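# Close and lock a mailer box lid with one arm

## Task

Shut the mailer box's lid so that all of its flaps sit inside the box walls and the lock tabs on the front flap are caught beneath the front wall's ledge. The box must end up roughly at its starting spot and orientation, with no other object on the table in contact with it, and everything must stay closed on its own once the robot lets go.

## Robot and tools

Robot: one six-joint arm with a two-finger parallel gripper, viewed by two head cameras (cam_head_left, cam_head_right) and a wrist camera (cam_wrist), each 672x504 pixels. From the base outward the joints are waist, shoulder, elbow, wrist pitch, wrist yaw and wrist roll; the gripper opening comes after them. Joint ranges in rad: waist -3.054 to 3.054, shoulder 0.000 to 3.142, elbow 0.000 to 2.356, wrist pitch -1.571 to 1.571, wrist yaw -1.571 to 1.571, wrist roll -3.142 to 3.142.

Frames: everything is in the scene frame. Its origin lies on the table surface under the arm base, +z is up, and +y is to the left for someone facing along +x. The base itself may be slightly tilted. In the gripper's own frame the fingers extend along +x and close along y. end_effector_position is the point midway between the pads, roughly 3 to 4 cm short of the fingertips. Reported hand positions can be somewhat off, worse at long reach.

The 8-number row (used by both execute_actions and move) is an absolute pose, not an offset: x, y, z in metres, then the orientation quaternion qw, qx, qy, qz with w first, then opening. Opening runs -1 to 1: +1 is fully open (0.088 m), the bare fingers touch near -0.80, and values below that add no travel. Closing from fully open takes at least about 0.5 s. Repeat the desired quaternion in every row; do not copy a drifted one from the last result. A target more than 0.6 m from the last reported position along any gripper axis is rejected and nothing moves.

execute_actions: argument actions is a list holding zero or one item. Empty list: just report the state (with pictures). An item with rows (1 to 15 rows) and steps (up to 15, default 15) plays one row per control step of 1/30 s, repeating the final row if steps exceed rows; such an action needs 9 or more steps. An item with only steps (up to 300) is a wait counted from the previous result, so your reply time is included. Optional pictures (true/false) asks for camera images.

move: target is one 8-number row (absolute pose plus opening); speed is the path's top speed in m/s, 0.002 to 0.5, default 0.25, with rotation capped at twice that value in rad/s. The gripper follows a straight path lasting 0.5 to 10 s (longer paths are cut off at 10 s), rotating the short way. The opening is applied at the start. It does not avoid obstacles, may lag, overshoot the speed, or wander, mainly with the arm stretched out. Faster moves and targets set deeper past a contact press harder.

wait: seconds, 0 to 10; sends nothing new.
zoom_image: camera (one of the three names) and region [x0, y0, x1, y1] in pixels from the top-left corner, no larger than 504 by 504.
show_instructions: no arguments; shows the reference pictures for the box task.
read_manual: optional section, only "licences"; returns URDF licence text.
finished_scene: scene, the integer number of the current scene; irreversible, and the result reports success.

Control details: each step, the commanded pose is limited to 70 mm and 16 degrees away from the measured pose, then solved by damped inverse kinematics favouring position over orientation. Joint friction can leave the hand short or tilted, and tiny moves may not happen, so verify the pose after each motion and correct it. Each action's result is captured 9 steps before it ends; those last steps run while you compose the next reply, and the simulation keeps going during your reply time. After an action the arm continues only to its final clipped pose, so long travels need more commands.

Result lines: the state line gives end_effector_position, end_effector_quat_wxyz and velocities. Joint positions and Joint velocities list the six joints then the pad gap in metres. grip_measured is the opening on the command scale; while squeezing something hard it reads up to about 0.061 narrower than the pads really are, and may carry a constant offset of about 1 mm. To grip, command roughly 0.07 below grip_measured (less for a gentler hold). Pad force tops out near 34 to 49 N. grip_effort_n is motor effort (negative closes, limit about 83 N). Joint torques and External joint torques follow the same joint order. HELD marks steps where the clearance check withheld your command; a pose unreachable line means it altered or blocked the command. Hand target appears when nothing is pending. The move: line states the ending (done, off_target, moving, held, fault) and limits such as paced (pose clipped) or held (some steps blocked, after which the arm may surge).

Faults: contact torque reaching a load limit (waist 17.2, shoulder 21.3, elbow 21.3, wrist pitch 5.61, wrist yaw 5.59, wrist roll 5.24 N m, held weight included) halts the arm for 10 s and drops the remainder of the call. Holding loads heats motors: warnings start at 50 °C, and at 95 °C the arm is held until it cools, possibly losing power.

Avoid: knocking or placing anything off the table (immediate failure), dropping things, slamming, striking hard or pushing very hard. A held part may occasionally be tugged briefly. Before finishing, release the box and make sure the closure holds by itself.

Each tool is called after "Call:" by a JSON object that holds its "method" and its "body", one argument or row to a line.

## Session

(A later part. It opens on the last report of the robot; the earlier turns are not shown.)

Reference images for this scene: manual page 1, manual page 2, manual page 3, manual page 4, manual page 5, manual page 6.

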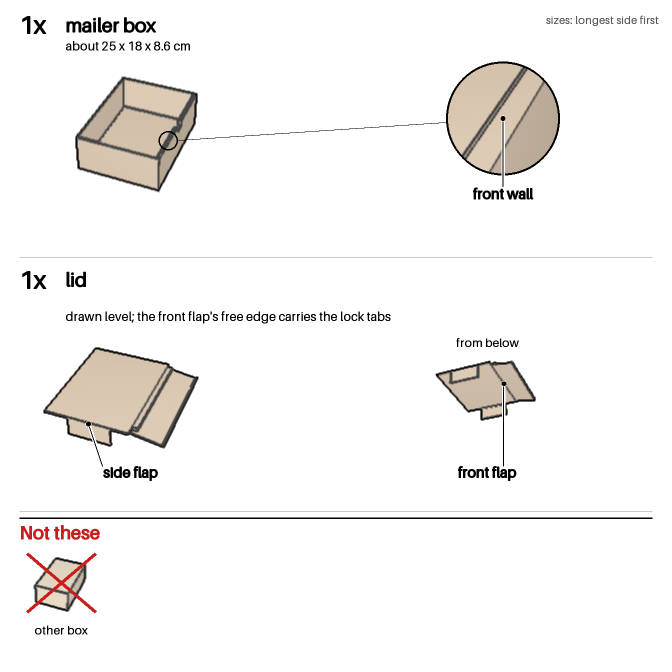

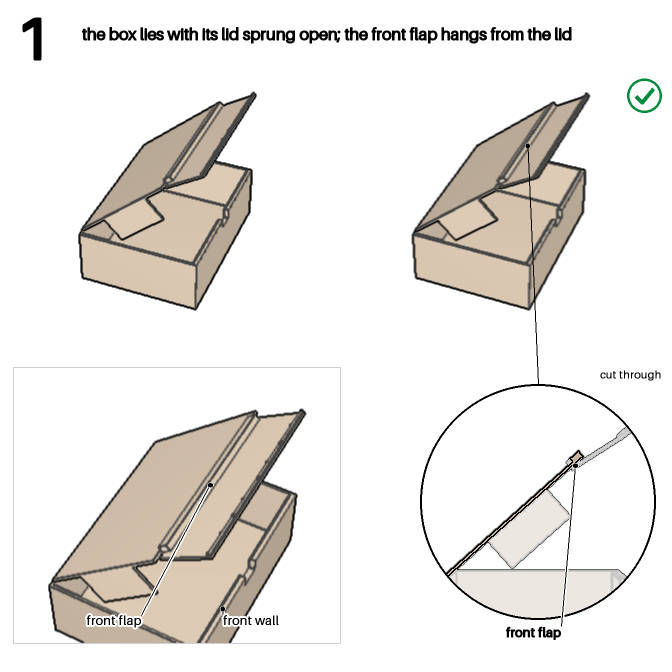

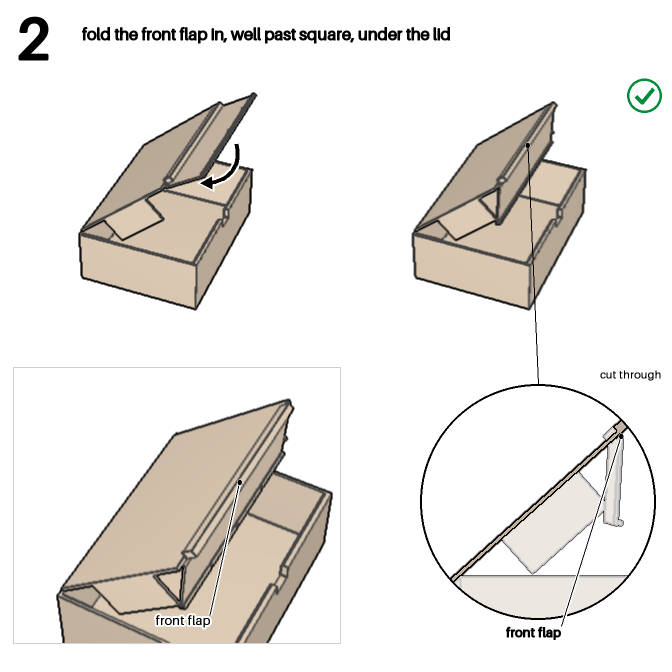

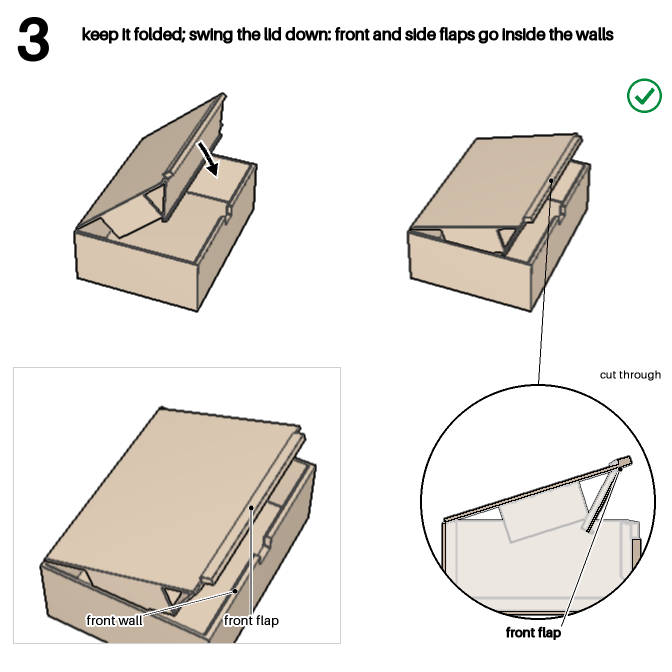

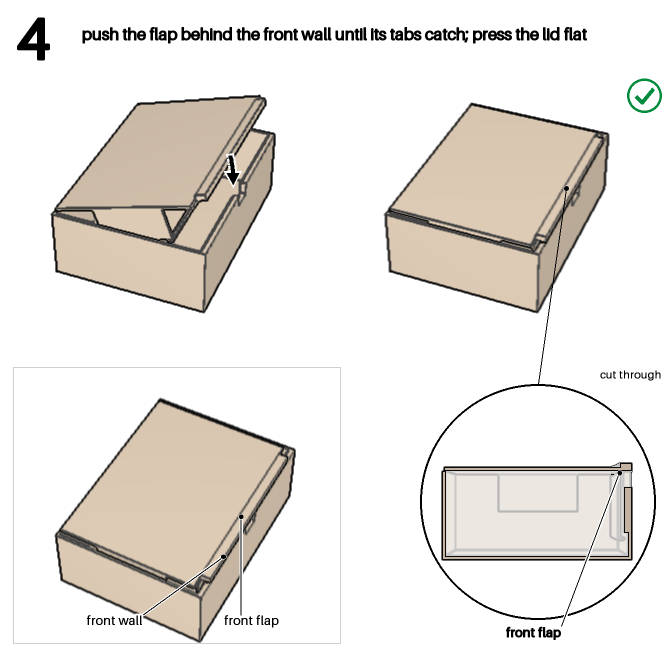

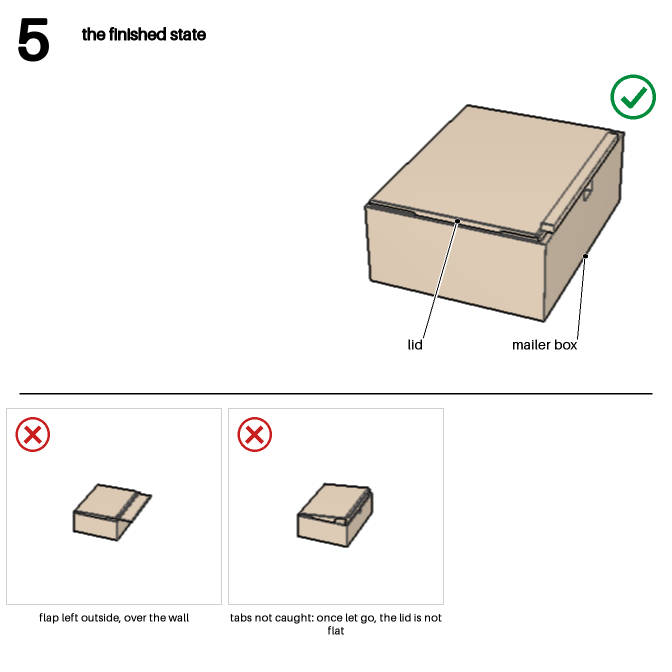

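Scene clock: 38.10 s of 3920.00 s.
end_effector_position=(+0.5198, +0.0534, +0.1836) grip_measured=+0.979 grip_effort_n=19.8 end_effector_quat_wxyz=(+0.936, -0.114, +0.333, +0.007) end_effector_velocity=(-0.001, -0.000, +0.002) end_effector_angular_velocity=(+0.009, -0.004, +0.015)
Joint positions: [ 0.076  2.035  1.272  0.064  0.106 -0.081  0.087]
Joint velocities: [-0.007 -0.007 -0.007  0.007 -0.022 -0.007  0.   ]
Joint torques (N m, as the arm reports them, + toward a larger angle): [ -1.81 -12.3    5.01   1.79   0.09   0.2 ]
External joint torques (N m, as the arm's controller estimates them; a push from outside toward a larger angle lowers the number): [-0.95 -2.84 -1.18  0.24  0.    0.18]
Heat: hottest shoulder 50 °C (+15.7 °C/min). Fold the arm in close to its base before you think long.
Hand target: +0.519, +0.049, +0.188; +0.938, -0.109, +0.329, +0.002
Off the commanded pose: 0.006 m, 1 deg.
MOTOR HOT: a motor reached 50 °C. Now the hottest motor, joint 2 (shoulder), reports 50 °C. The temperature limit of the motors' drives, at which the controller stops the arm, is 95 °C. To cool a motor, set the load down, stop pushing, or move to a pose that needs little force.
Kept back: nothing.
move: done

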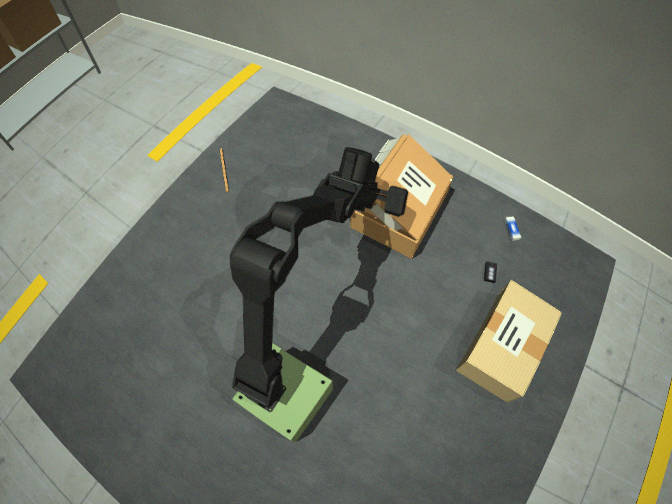

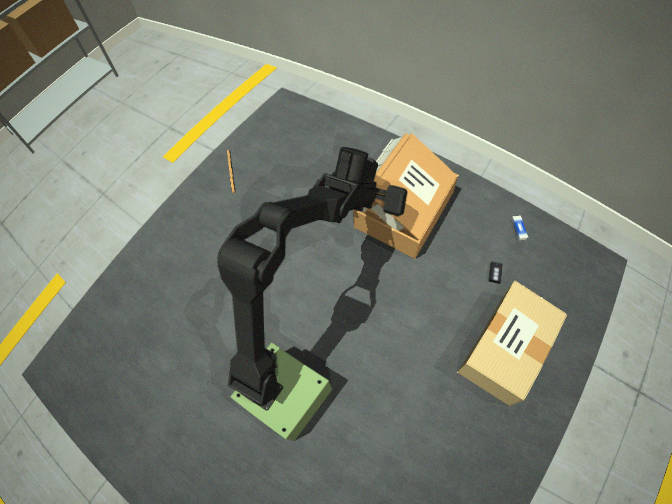

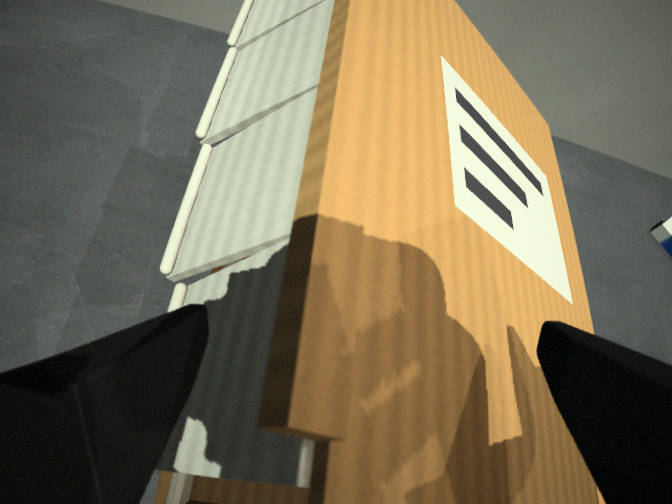

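Call:
{"method": "move", "body": {
  "target": [0.525,0.055,0.192,0.925,-0.19,0.326,0.03,0.3],
  "speed": 0.1
}}

Call:
{"method": "move", "body": {
  "target": [0.532,0.058,0.192,0.905,-0.271,0.323,0.059,-0.1],
  "speed": 0.1
}}

Scene clock: 39.53 s of 3920.00 s.
end_effector_position=(+0.5221, +0.0580, +0.1880) grip_measured=+0.304 grip_effort_n=-18.4 end_effector_quat_wxyz=(+0.925, -0.187, +0.330, +0.035) end_effector_velocity=(-0.002, -0.001, -0.002) end_effector_angular_velocity=(-0.015, +0.019, +0.016)
Joint positions: [ 0.084  2.035  1.291  0.047  0.108 -0.234  0.054]
Joint velocities: [-0.002 -0.002  0.002 -0.022 -0.007 -0.022 -0.   ]
Joint torques (N m, as the arm reports them, + toward a larger angle): [ -1.16 -10.84   7.42   1.5    0.38  -0.11]
External joint torques (N m, as the arm's controller estimates them; a push from outside toward a larger angle lowers the number): [-0.29 -1.47  1.31 -0.01  0.29 -0.13]
Heat: hottest shoulder 50 °C (+15.2 °C/min). Fold the arm in close to its base before you think long.
Hand target: +0.525, +0.055, +0.192; +0.925, -0.190, +0.326, +0.030
Off the commanded pose: 0.006 m, 1 deg.
MOTOR HOT: still on. Now the hottest motor, joint 2 (shoulder), reports 50 °C; a drive's own limit is 95 °C.
Kept back: nothing.
move: done

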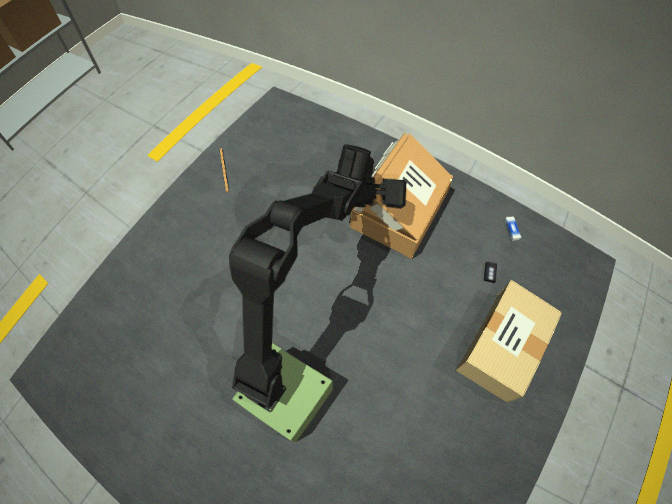

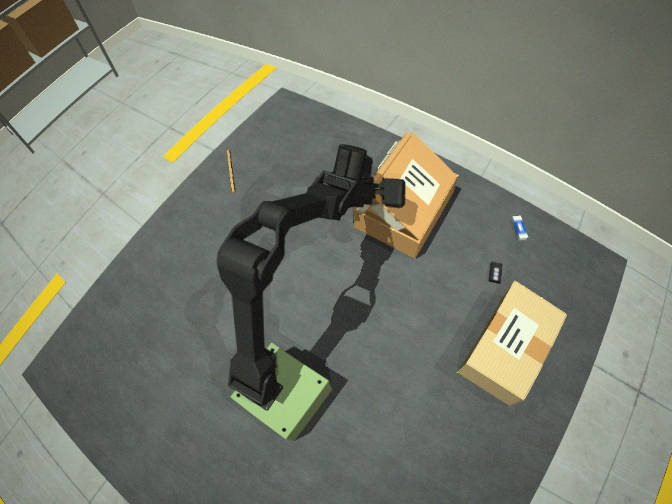

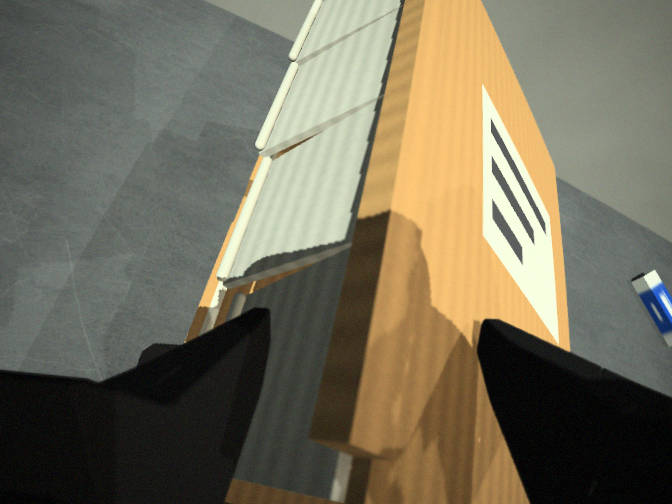

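Scene clock: 40.80 s of 3920.00 s.
end_effector_position=(+0.5289, +0.0566, +0.1932) grip_measured=-0.095 grip_effort_n=-23.0 end_effector_quat_wxyz=(+0.906, -0.266, +0.324, +0.057) end_effector_velocity=(-0.000, -0.000, +0.001) end_effector_angular_velocity=(-0.013, +0.005, +0.017)
Joint positions: [ 0.081  2.048  1.328  0.028  0.118 -0.406  0.034]
Joint velocities: [-0.002 -0.002  0.002 -0.007 -0.007 -0.022 -0.   ]
Joint torques (N m, as the arm reports them, + toward a larger angle): [-0.59 -9.37  8.01  1.64  0.13 -0.11]
External joint torques (N m, as the arm's controller estimates them; a push from outside toward a larger angle lowers the number): [ 0.22  0.19  1.77  0.11  0.05 -0.15]
Heat: hottest shoulder 50 °C (+14.7 °C/min). Fold the arm in close to its base before you think long.
Hand target: +0.532, +0.058, +0.192; +0.905, -0.271, +0.323, +0.059
Off the commanded pose: 0.004 m, 1 deg.
MOTOR HOT: still on. Now the hottest motor, joint 2 (shoulder), reports 50 °C; a drive's own limit is 95 °C.
Kept back: nothing.
move: done

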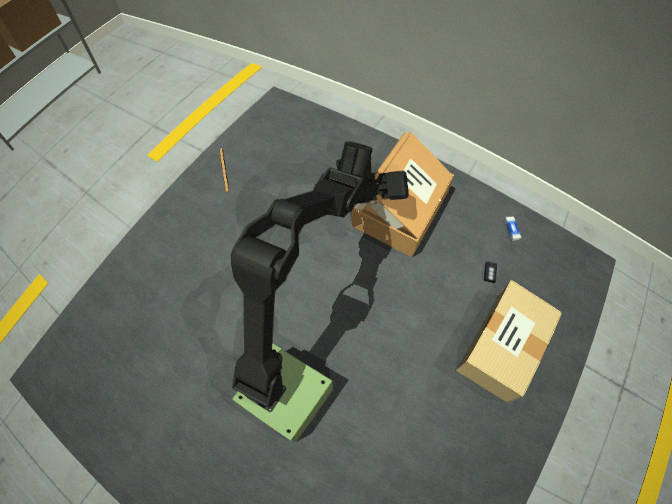

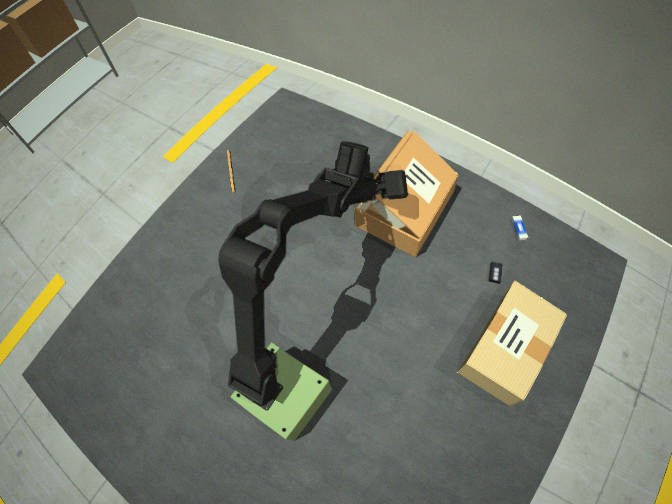

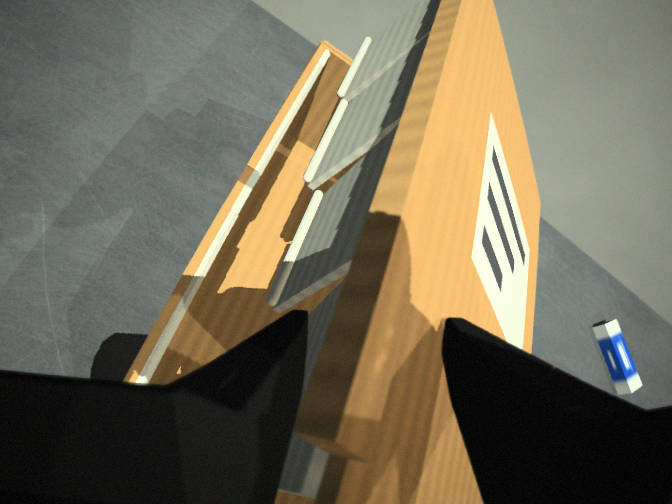

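Call:
{"method": "move", "body": {
  "target": [0.534,0.075,0.172,0.918,-0.224,0.325,0.040,-0.22],
  "speed": 0.1
}}

Call:
{"method": "move", "body": {
  "target": [0.534,0.086,0.143,0.91,-0.25,0.326,0.03,-0.22],
  "speed": 0.08
}}

Scene clock: 41.87 s of 3920.00 s.
end_effector_position=(+0.5347, +0.0671, +0.1857) grip_measured=-0.212 grip_effort_n=-42.6 end_effector_quat_wxyz=(+0.921, -0.229, +0.314, +0.028) end_effector_velocity=(+0.000, +0.000, -0.001) end_effector_angular_velocity=(-0.010, -0.003, +0.001)
Joint positions: [ 0.116  2.083  1.331  0.084  0.173 -0.296  0.029]
Joint velocities: [ 0.002  0.002 -0.002  0.007  0.007 -0.007 -0.   ]
Joint torques (N m, as the arm reports them, + toward a larger angle): [ 0.6  -7.98  6.18  1.27 -0.57  0.4 ]
External joint torques (N m, as the arm's controller estimates them; a push from outside toward a larger angle lowers the number): [ 1.44  1.73  0.04 -0.26 -0.69  0.37]
Heat: hottest shoulder 50 °C (+14.3 °C/min). Fold the arm in close to its base before you think long.
Hand target: +0.533, +0.075, +0.172; +0.918, -0.224, +0.325, +0.040
Off the commanded pose: 0.016 m, 2 deg.
MOTOR HOT: still on. Now the hottest motor, joint 2 (shoulder), reports 50 °C; a drive's own limit is 95 °C.
Kept back: nothing.
move: off_target

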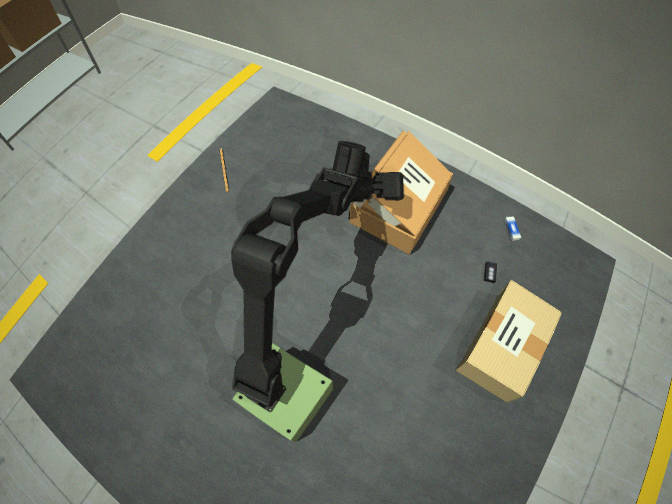

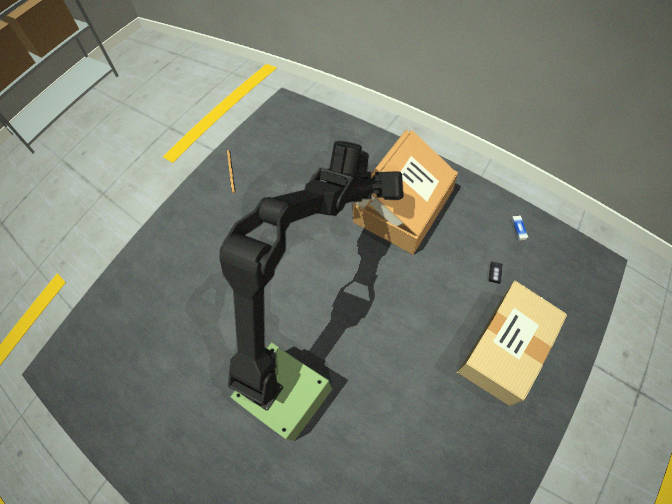

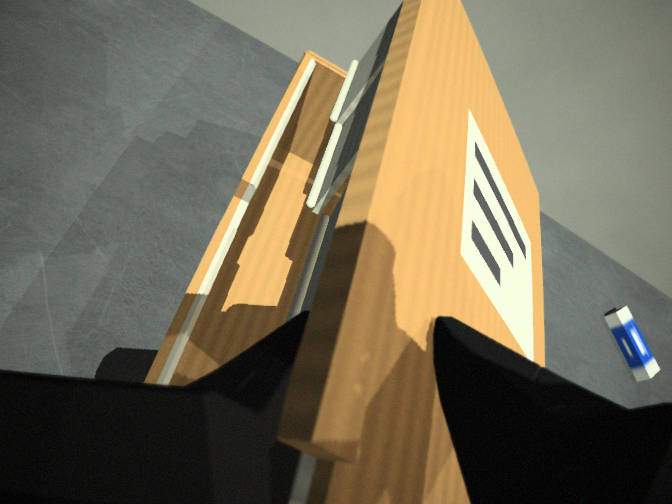

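Scene clock: 42.80 s of 3920.00 s.
end_effector_position=(+0.5399, +0.0774, +0.1698) grip_measured=-0.213 grip_effort_n=-35.1 end_effector_quat_wxyz=(+0.919, -0.251, +0.303, +0.008) end_effector_velocity=(+0.000, +0.000, -0.003) end_effector_angular_velocity=(-0.021, -0.005, +0.010)
Joint positions: [ 0.157  2.139  1.327  0.165  0.256 -0.305  0.029]
Joint velocities: [ 0.002  0.007 -0.007  0.022  0.007 -0.022  0.   ]
Joint torques (N m, as the arm reports them, + toward a larger angle): [ 0.43 -7.16  4.23  1.06 -0.88  0.28]
External joint torques (N m, as the arm's controller estimates them; a push from outside toward a larger angle lowers the number): [ 1.34  2.78 -1.77 -0.49 -1.03  0.25]
Heat: hottest shoulder 50 °C (+14.0 °C/min). Fold the arm in close to its base before you think long.
Hand target: +0.533, +0.085, +0.144; +0.911, -0.250, +0.327, +0.029
Off the commanded pose: 0.029 m, 4 deg.
MOTOR HOT: still on. Now the hottest motor, joint 2 (shoulder), reports 50 °C; a drive's own limit is 95 °C.
Kept back: nothing.
move: off_target

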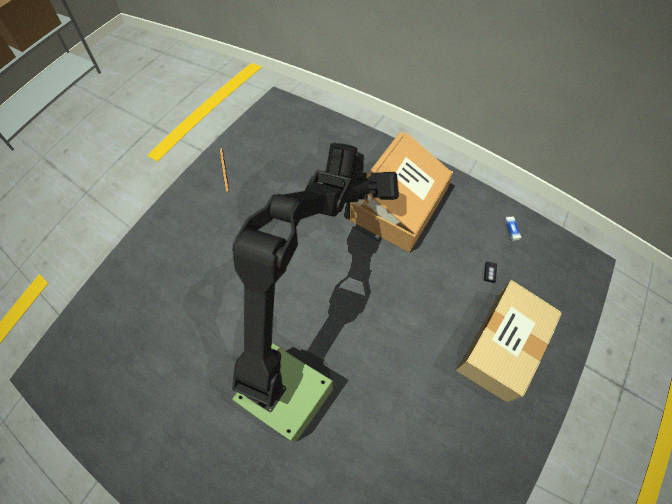

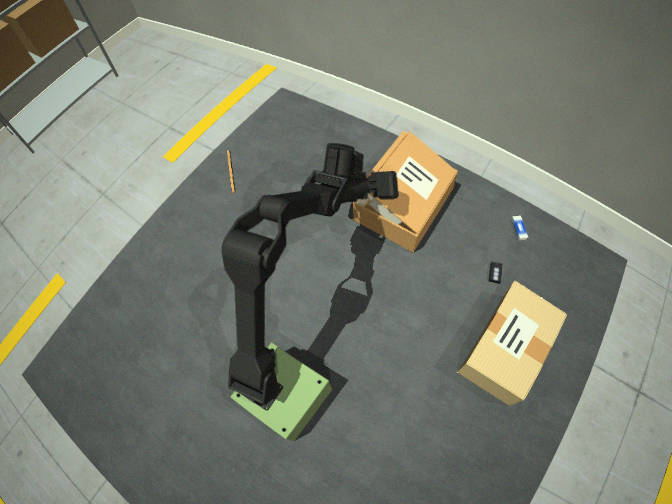

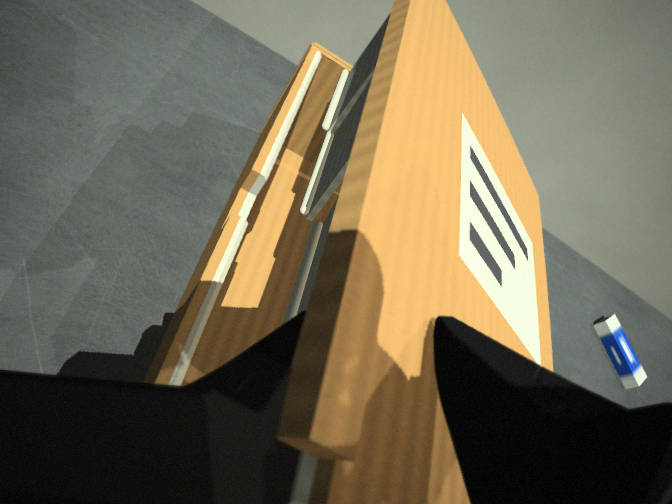

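Call:
{"method": "move", "body": {
  "target": [0.541,0.089,0.145,0.893,-0.33,0.305,-0.01,-0.2],
  "speed": 0.08
}}

Call:
{"method": "zoom_image", "body": {
  "camera": "cam_head_left",
  "region": [320,100,500,270]
}}

Scene clock: 44.63 s of 3920.00 s.
end_effector_position=(+0.5408, +0.0864, +0.1533) grip_measured=-0.201 grip_effort_n=8.1 end_effector_quat_wxyz=(+0.897, -0.325, +0.300, -0.015) end_effector_velocity=(-0.000, +0.002, -0.001) end_effector_angular_velocity=(-0.001, +0.001, +0.012)
Joint positions: [ 0.21   2.198  1.333  0.219  0.389 -0.408  0.029]
Joint velocities: [ 0.002  0.002 -0.002  0.007 -0.007 -0.007  0.   ]
Joint torques (N m, as the arm reports them, + toward a larger angle): [-0.28 -9.46  6.43  1.53  0.08 -0.13]
External joint torques (N m, as the arm's controller estimates them; a push from outside toward a larger angle lowers the number): [ 0.57  0.72  0.61  0.   -0.11 -0.17]
Heat: hottest shoulder 50 °C (+13.4 °C/min). Fold the arm in close to its base before you think long.
Hand target: +0.541, +0.089, +0.145; +0.893, -0.330, +0.305, -0.010
Off the commanded pose: 0.009 m, 1 deg.
MOTOR HOT: still on. Now the hottest motor, joint 2 (shoulder), reports 50 °C; a drive's own limit is 95 °C.
Kept back: nothing.
move: off_target

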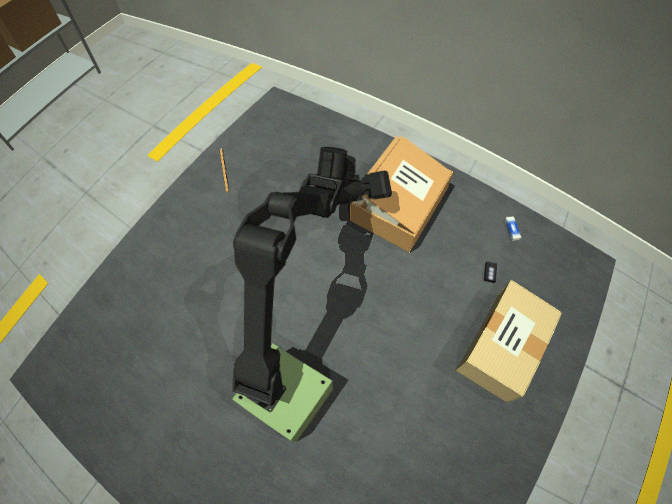

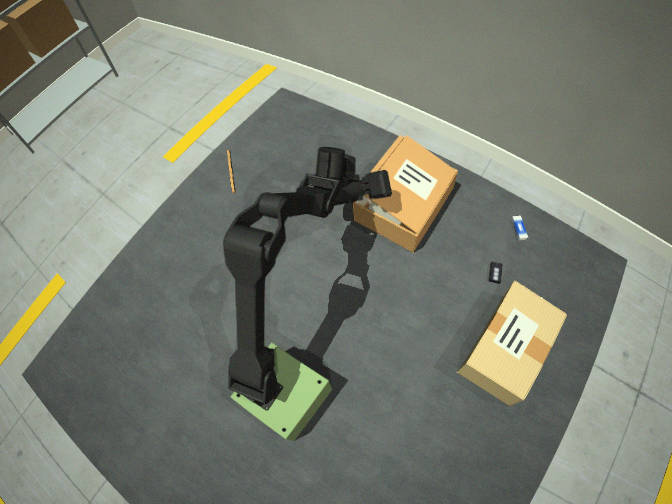

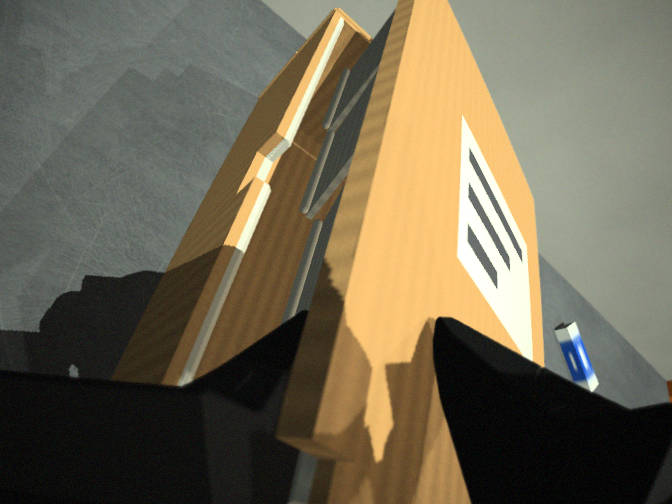

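Region (320, 100, 500, 270) of cam_head_left's 672x504 image, scaled by 2.800, with more detail than that image has.

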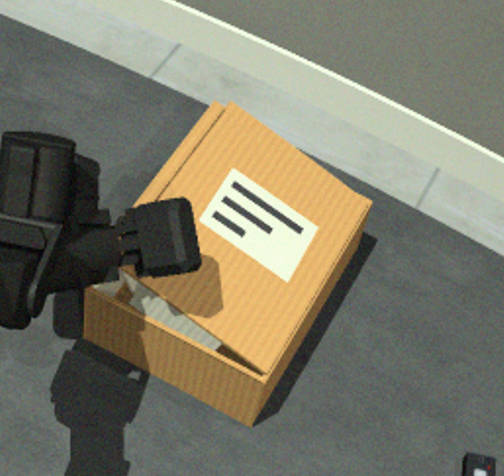

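Call:
{"method": "move", "body": {
  "target": [0.542,0.094,0.132,0.88,-0.365,0.303,-0.025,-0.2],
  "speed": 0.08
}}

Call:
{"method": "move", "body": {
  "target": [0.544,0.097,0.132,0.942,-0.068,0.3276,-0.013,0.15],
  "speed": 0.2
}}

Scene clock: 45.80 s of 3920.00 s.
end_effector_position=(+0.5412, +0.0906, +0.1394) grip_measured=-0.201 grip_effort_n=8.1 end_effector_quat_wxyz=(+0.882, -0.362, +0.300, -0.031) end_effector_velocity=(-0.002, -0.002, -0.009) end_effector_angular_velocity=(-0.020, +0.028, +0.013)
Joint positions: [ 0.239  2.246  1.34   0.257  0.465 -0.457  0.029]
Joint velocities: [-0.002  0.012 -0.002 -0.007 -0.007 -0.022 -0.   ]
Joint torques (N m, as the arm reports them, + toward a larger angle): [-0.53 -9.62  6.65  1.65 -0.03 -0.01]
External joint torques (N m, as the arm's controller estimates them; a push from outside toward a larger angle lowers the number): [ 0.41  0.53  1.08  0.17 -0.25 -0.05]
Heat: hottest shoulder 50 °C (+13.1 °C/min). Fold the arm in close to its base before you think long.
Hand target: +0.542, +0.094, +0.132; +0.880, -0.365, +0.303, -0.025
Off the commanded pose: 0.008 m, 1 deg.
MOTOR HOT: still on. Now the hottest motor, joint 2 (shoulder), reports 50 °C; a drive's own limit is 95 °C.
Kept back: nothing.
move: done

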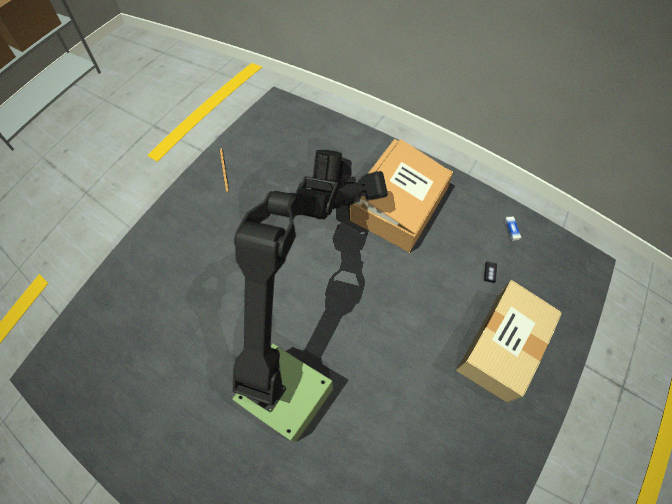

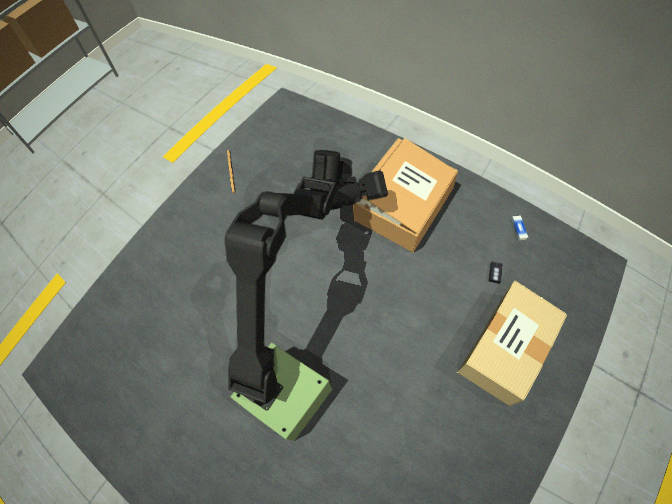

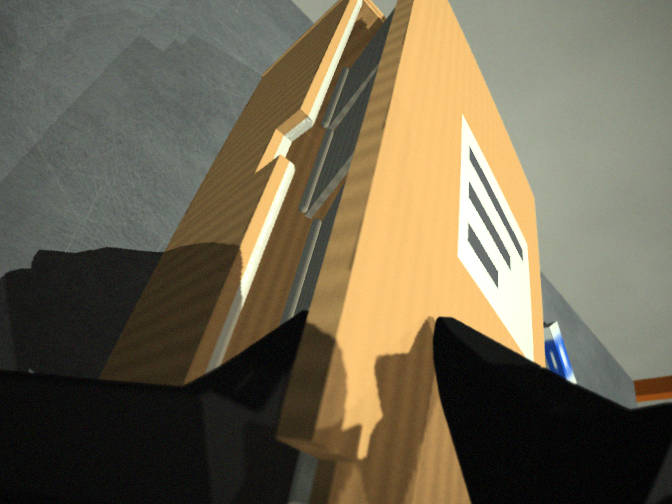

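Scene clock: 47.73 s of 3920.00 s.
end_effector_position=(+0.5497, +0.0911, +0.1501) grip_measured=+0.152 grip_effort_n=-7.2 end_effector_quat_wxyz=(+0.948, -0.085, +0.307, -0.028) end_effector_velocity=(-0.001, -0.001, -0.001) end_effector_angular_velocity=(+0.029, +0.009, -0.003)
Joint positions: [0.175 2.213 1.378 0.175 0.235 0.052 0.046]
Joint velocities: [-0.007 -0.002 -0.002 -0.007 -0.022  0.022 -0.   ]
Joint torques (N m, as the arm reports them, + toward a larger angle): [-0.64 -9.46  4.53  0.71 -1.35  1.1 ]
External joint torques (N m, as the arm's controller estimates them; a push from outside toward a larger angle lowers the number): [ 0.22  0.76 -1.33 -0.81 -1.49  1.09]
Heat: hottest shoulder 51 °C (+13.8 °C/min). Fold the arm in close to its base before you think long.
Hand target: +0.543, +0.097, +0.133; +0.942, -0.068, +0.328, -0.014
Off the commanded pose: 0.020 m, 4 deg.
MOTOR HOT: still on. Now the hottest motor, joint 2 (shoulder), reports 51 °C; a drive's own limit is 95 °C.
Kept back: nothing.
move: off_target

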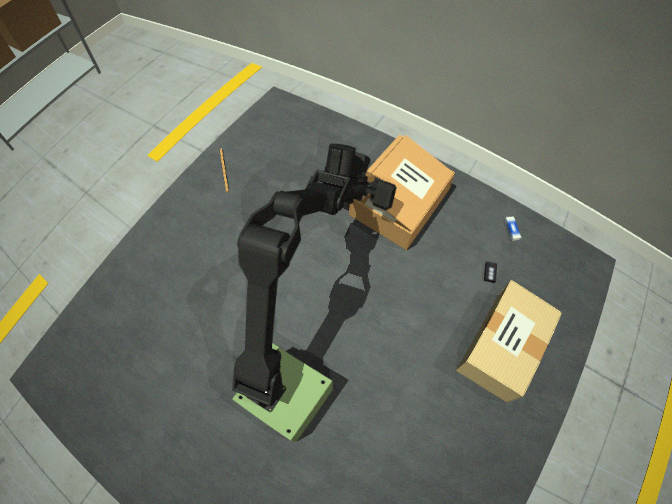

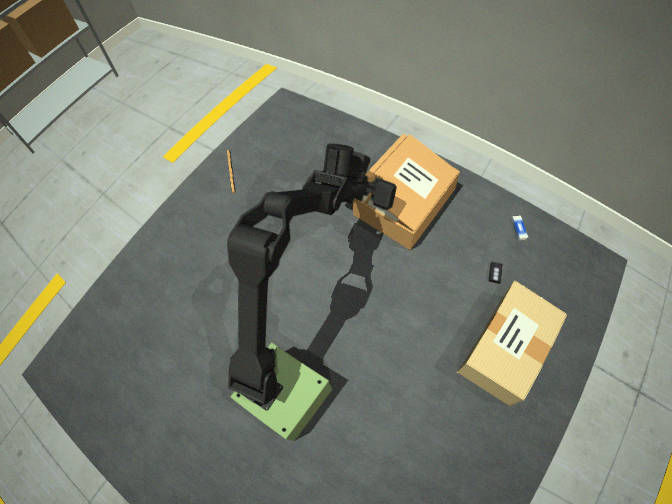

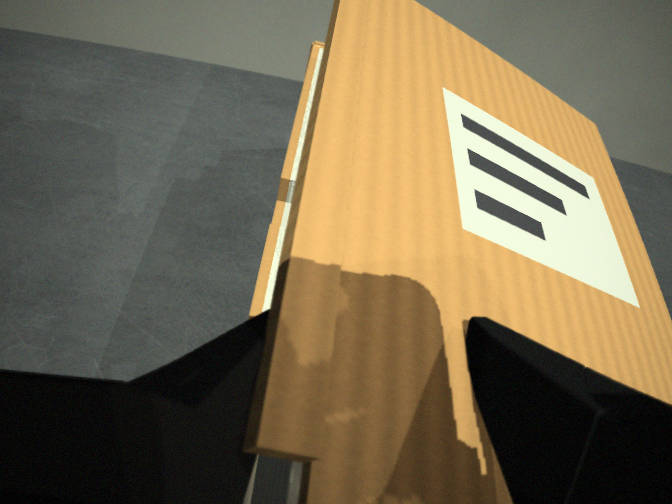

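Call:
{"method": "move", "body": {
  "target": [0.55,0.102,0.14,0.945,-0.04,0.32,-0.035,0.65],
  "speed": 0.06
}}

Scene clock: 49.10 s of 3920.00 s.
end_effector_position=(+0.5494, +0.0993, +0.1456) grip_measured=+0.646 grip_effort_n=20.2 end_effector_quat_wxyz=(+0.947, -0.041, +0.316, -0.036) end_effector_velocity=(-0.002, +0.004, -0.002) end_effector_angular_velocity=(+0.015, +0.021, +0.014)
Joint positions: [0.189 2.226 1.401 0.143 0.231 0.154 0.071]
Joint velocities: [ 0.002 -0.002  0.002 -0.022 -0.022  0.007 -0.   ]
Joint torques (N m, as the arm reports them, + toward a larger angle): [ -0.44 -10.12   6.52   1.31   0.13   0.22]
External joint torques (N m, as the arm's controller estimates them; a push from outside toward a larger angle lowers the number): [ 0.35  0.37  0.54 -0.23 -0.01  0.21]
Heat: hottest shoulder 51 °C (+13.4 °C/min). Fold the arm in close to its base before you think long.
Hand target: +0.550, +0.102, +0.140; +0.946, -0.040, +0.320, -0.035
Off the commanded pose: 0.006 m, 1 deg.
MOTOR HOT: still on. Now the hottest motor, joint 2 (shoulder), reports 51 °C; a drive's own limit is 95 °C.
Kept back: nothing.
move: done

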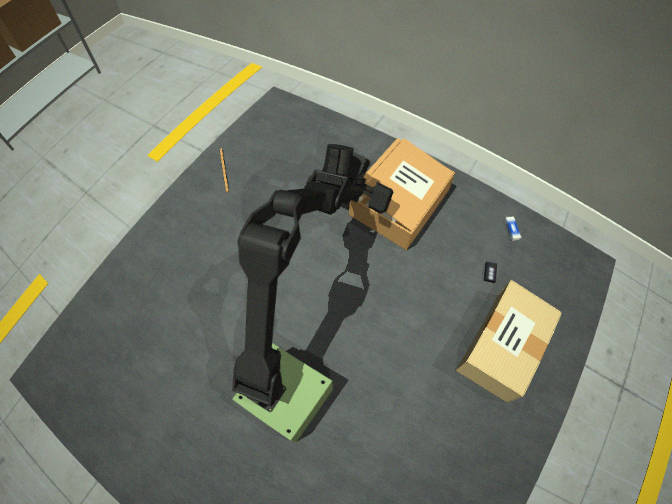

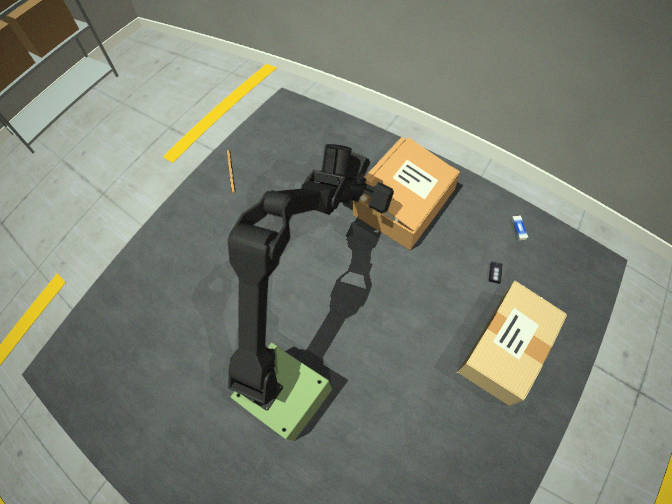

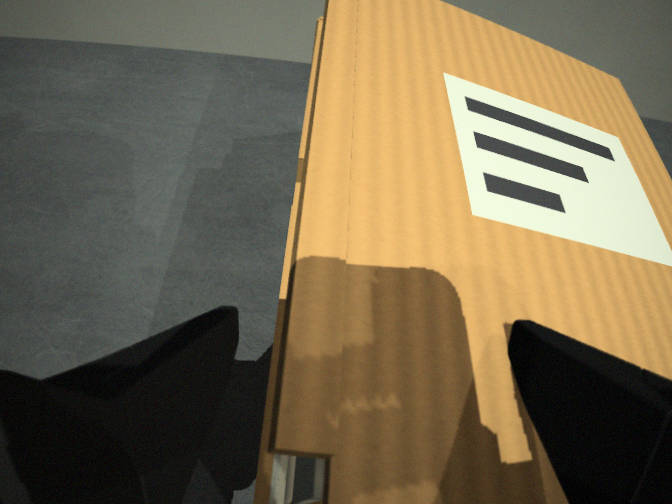

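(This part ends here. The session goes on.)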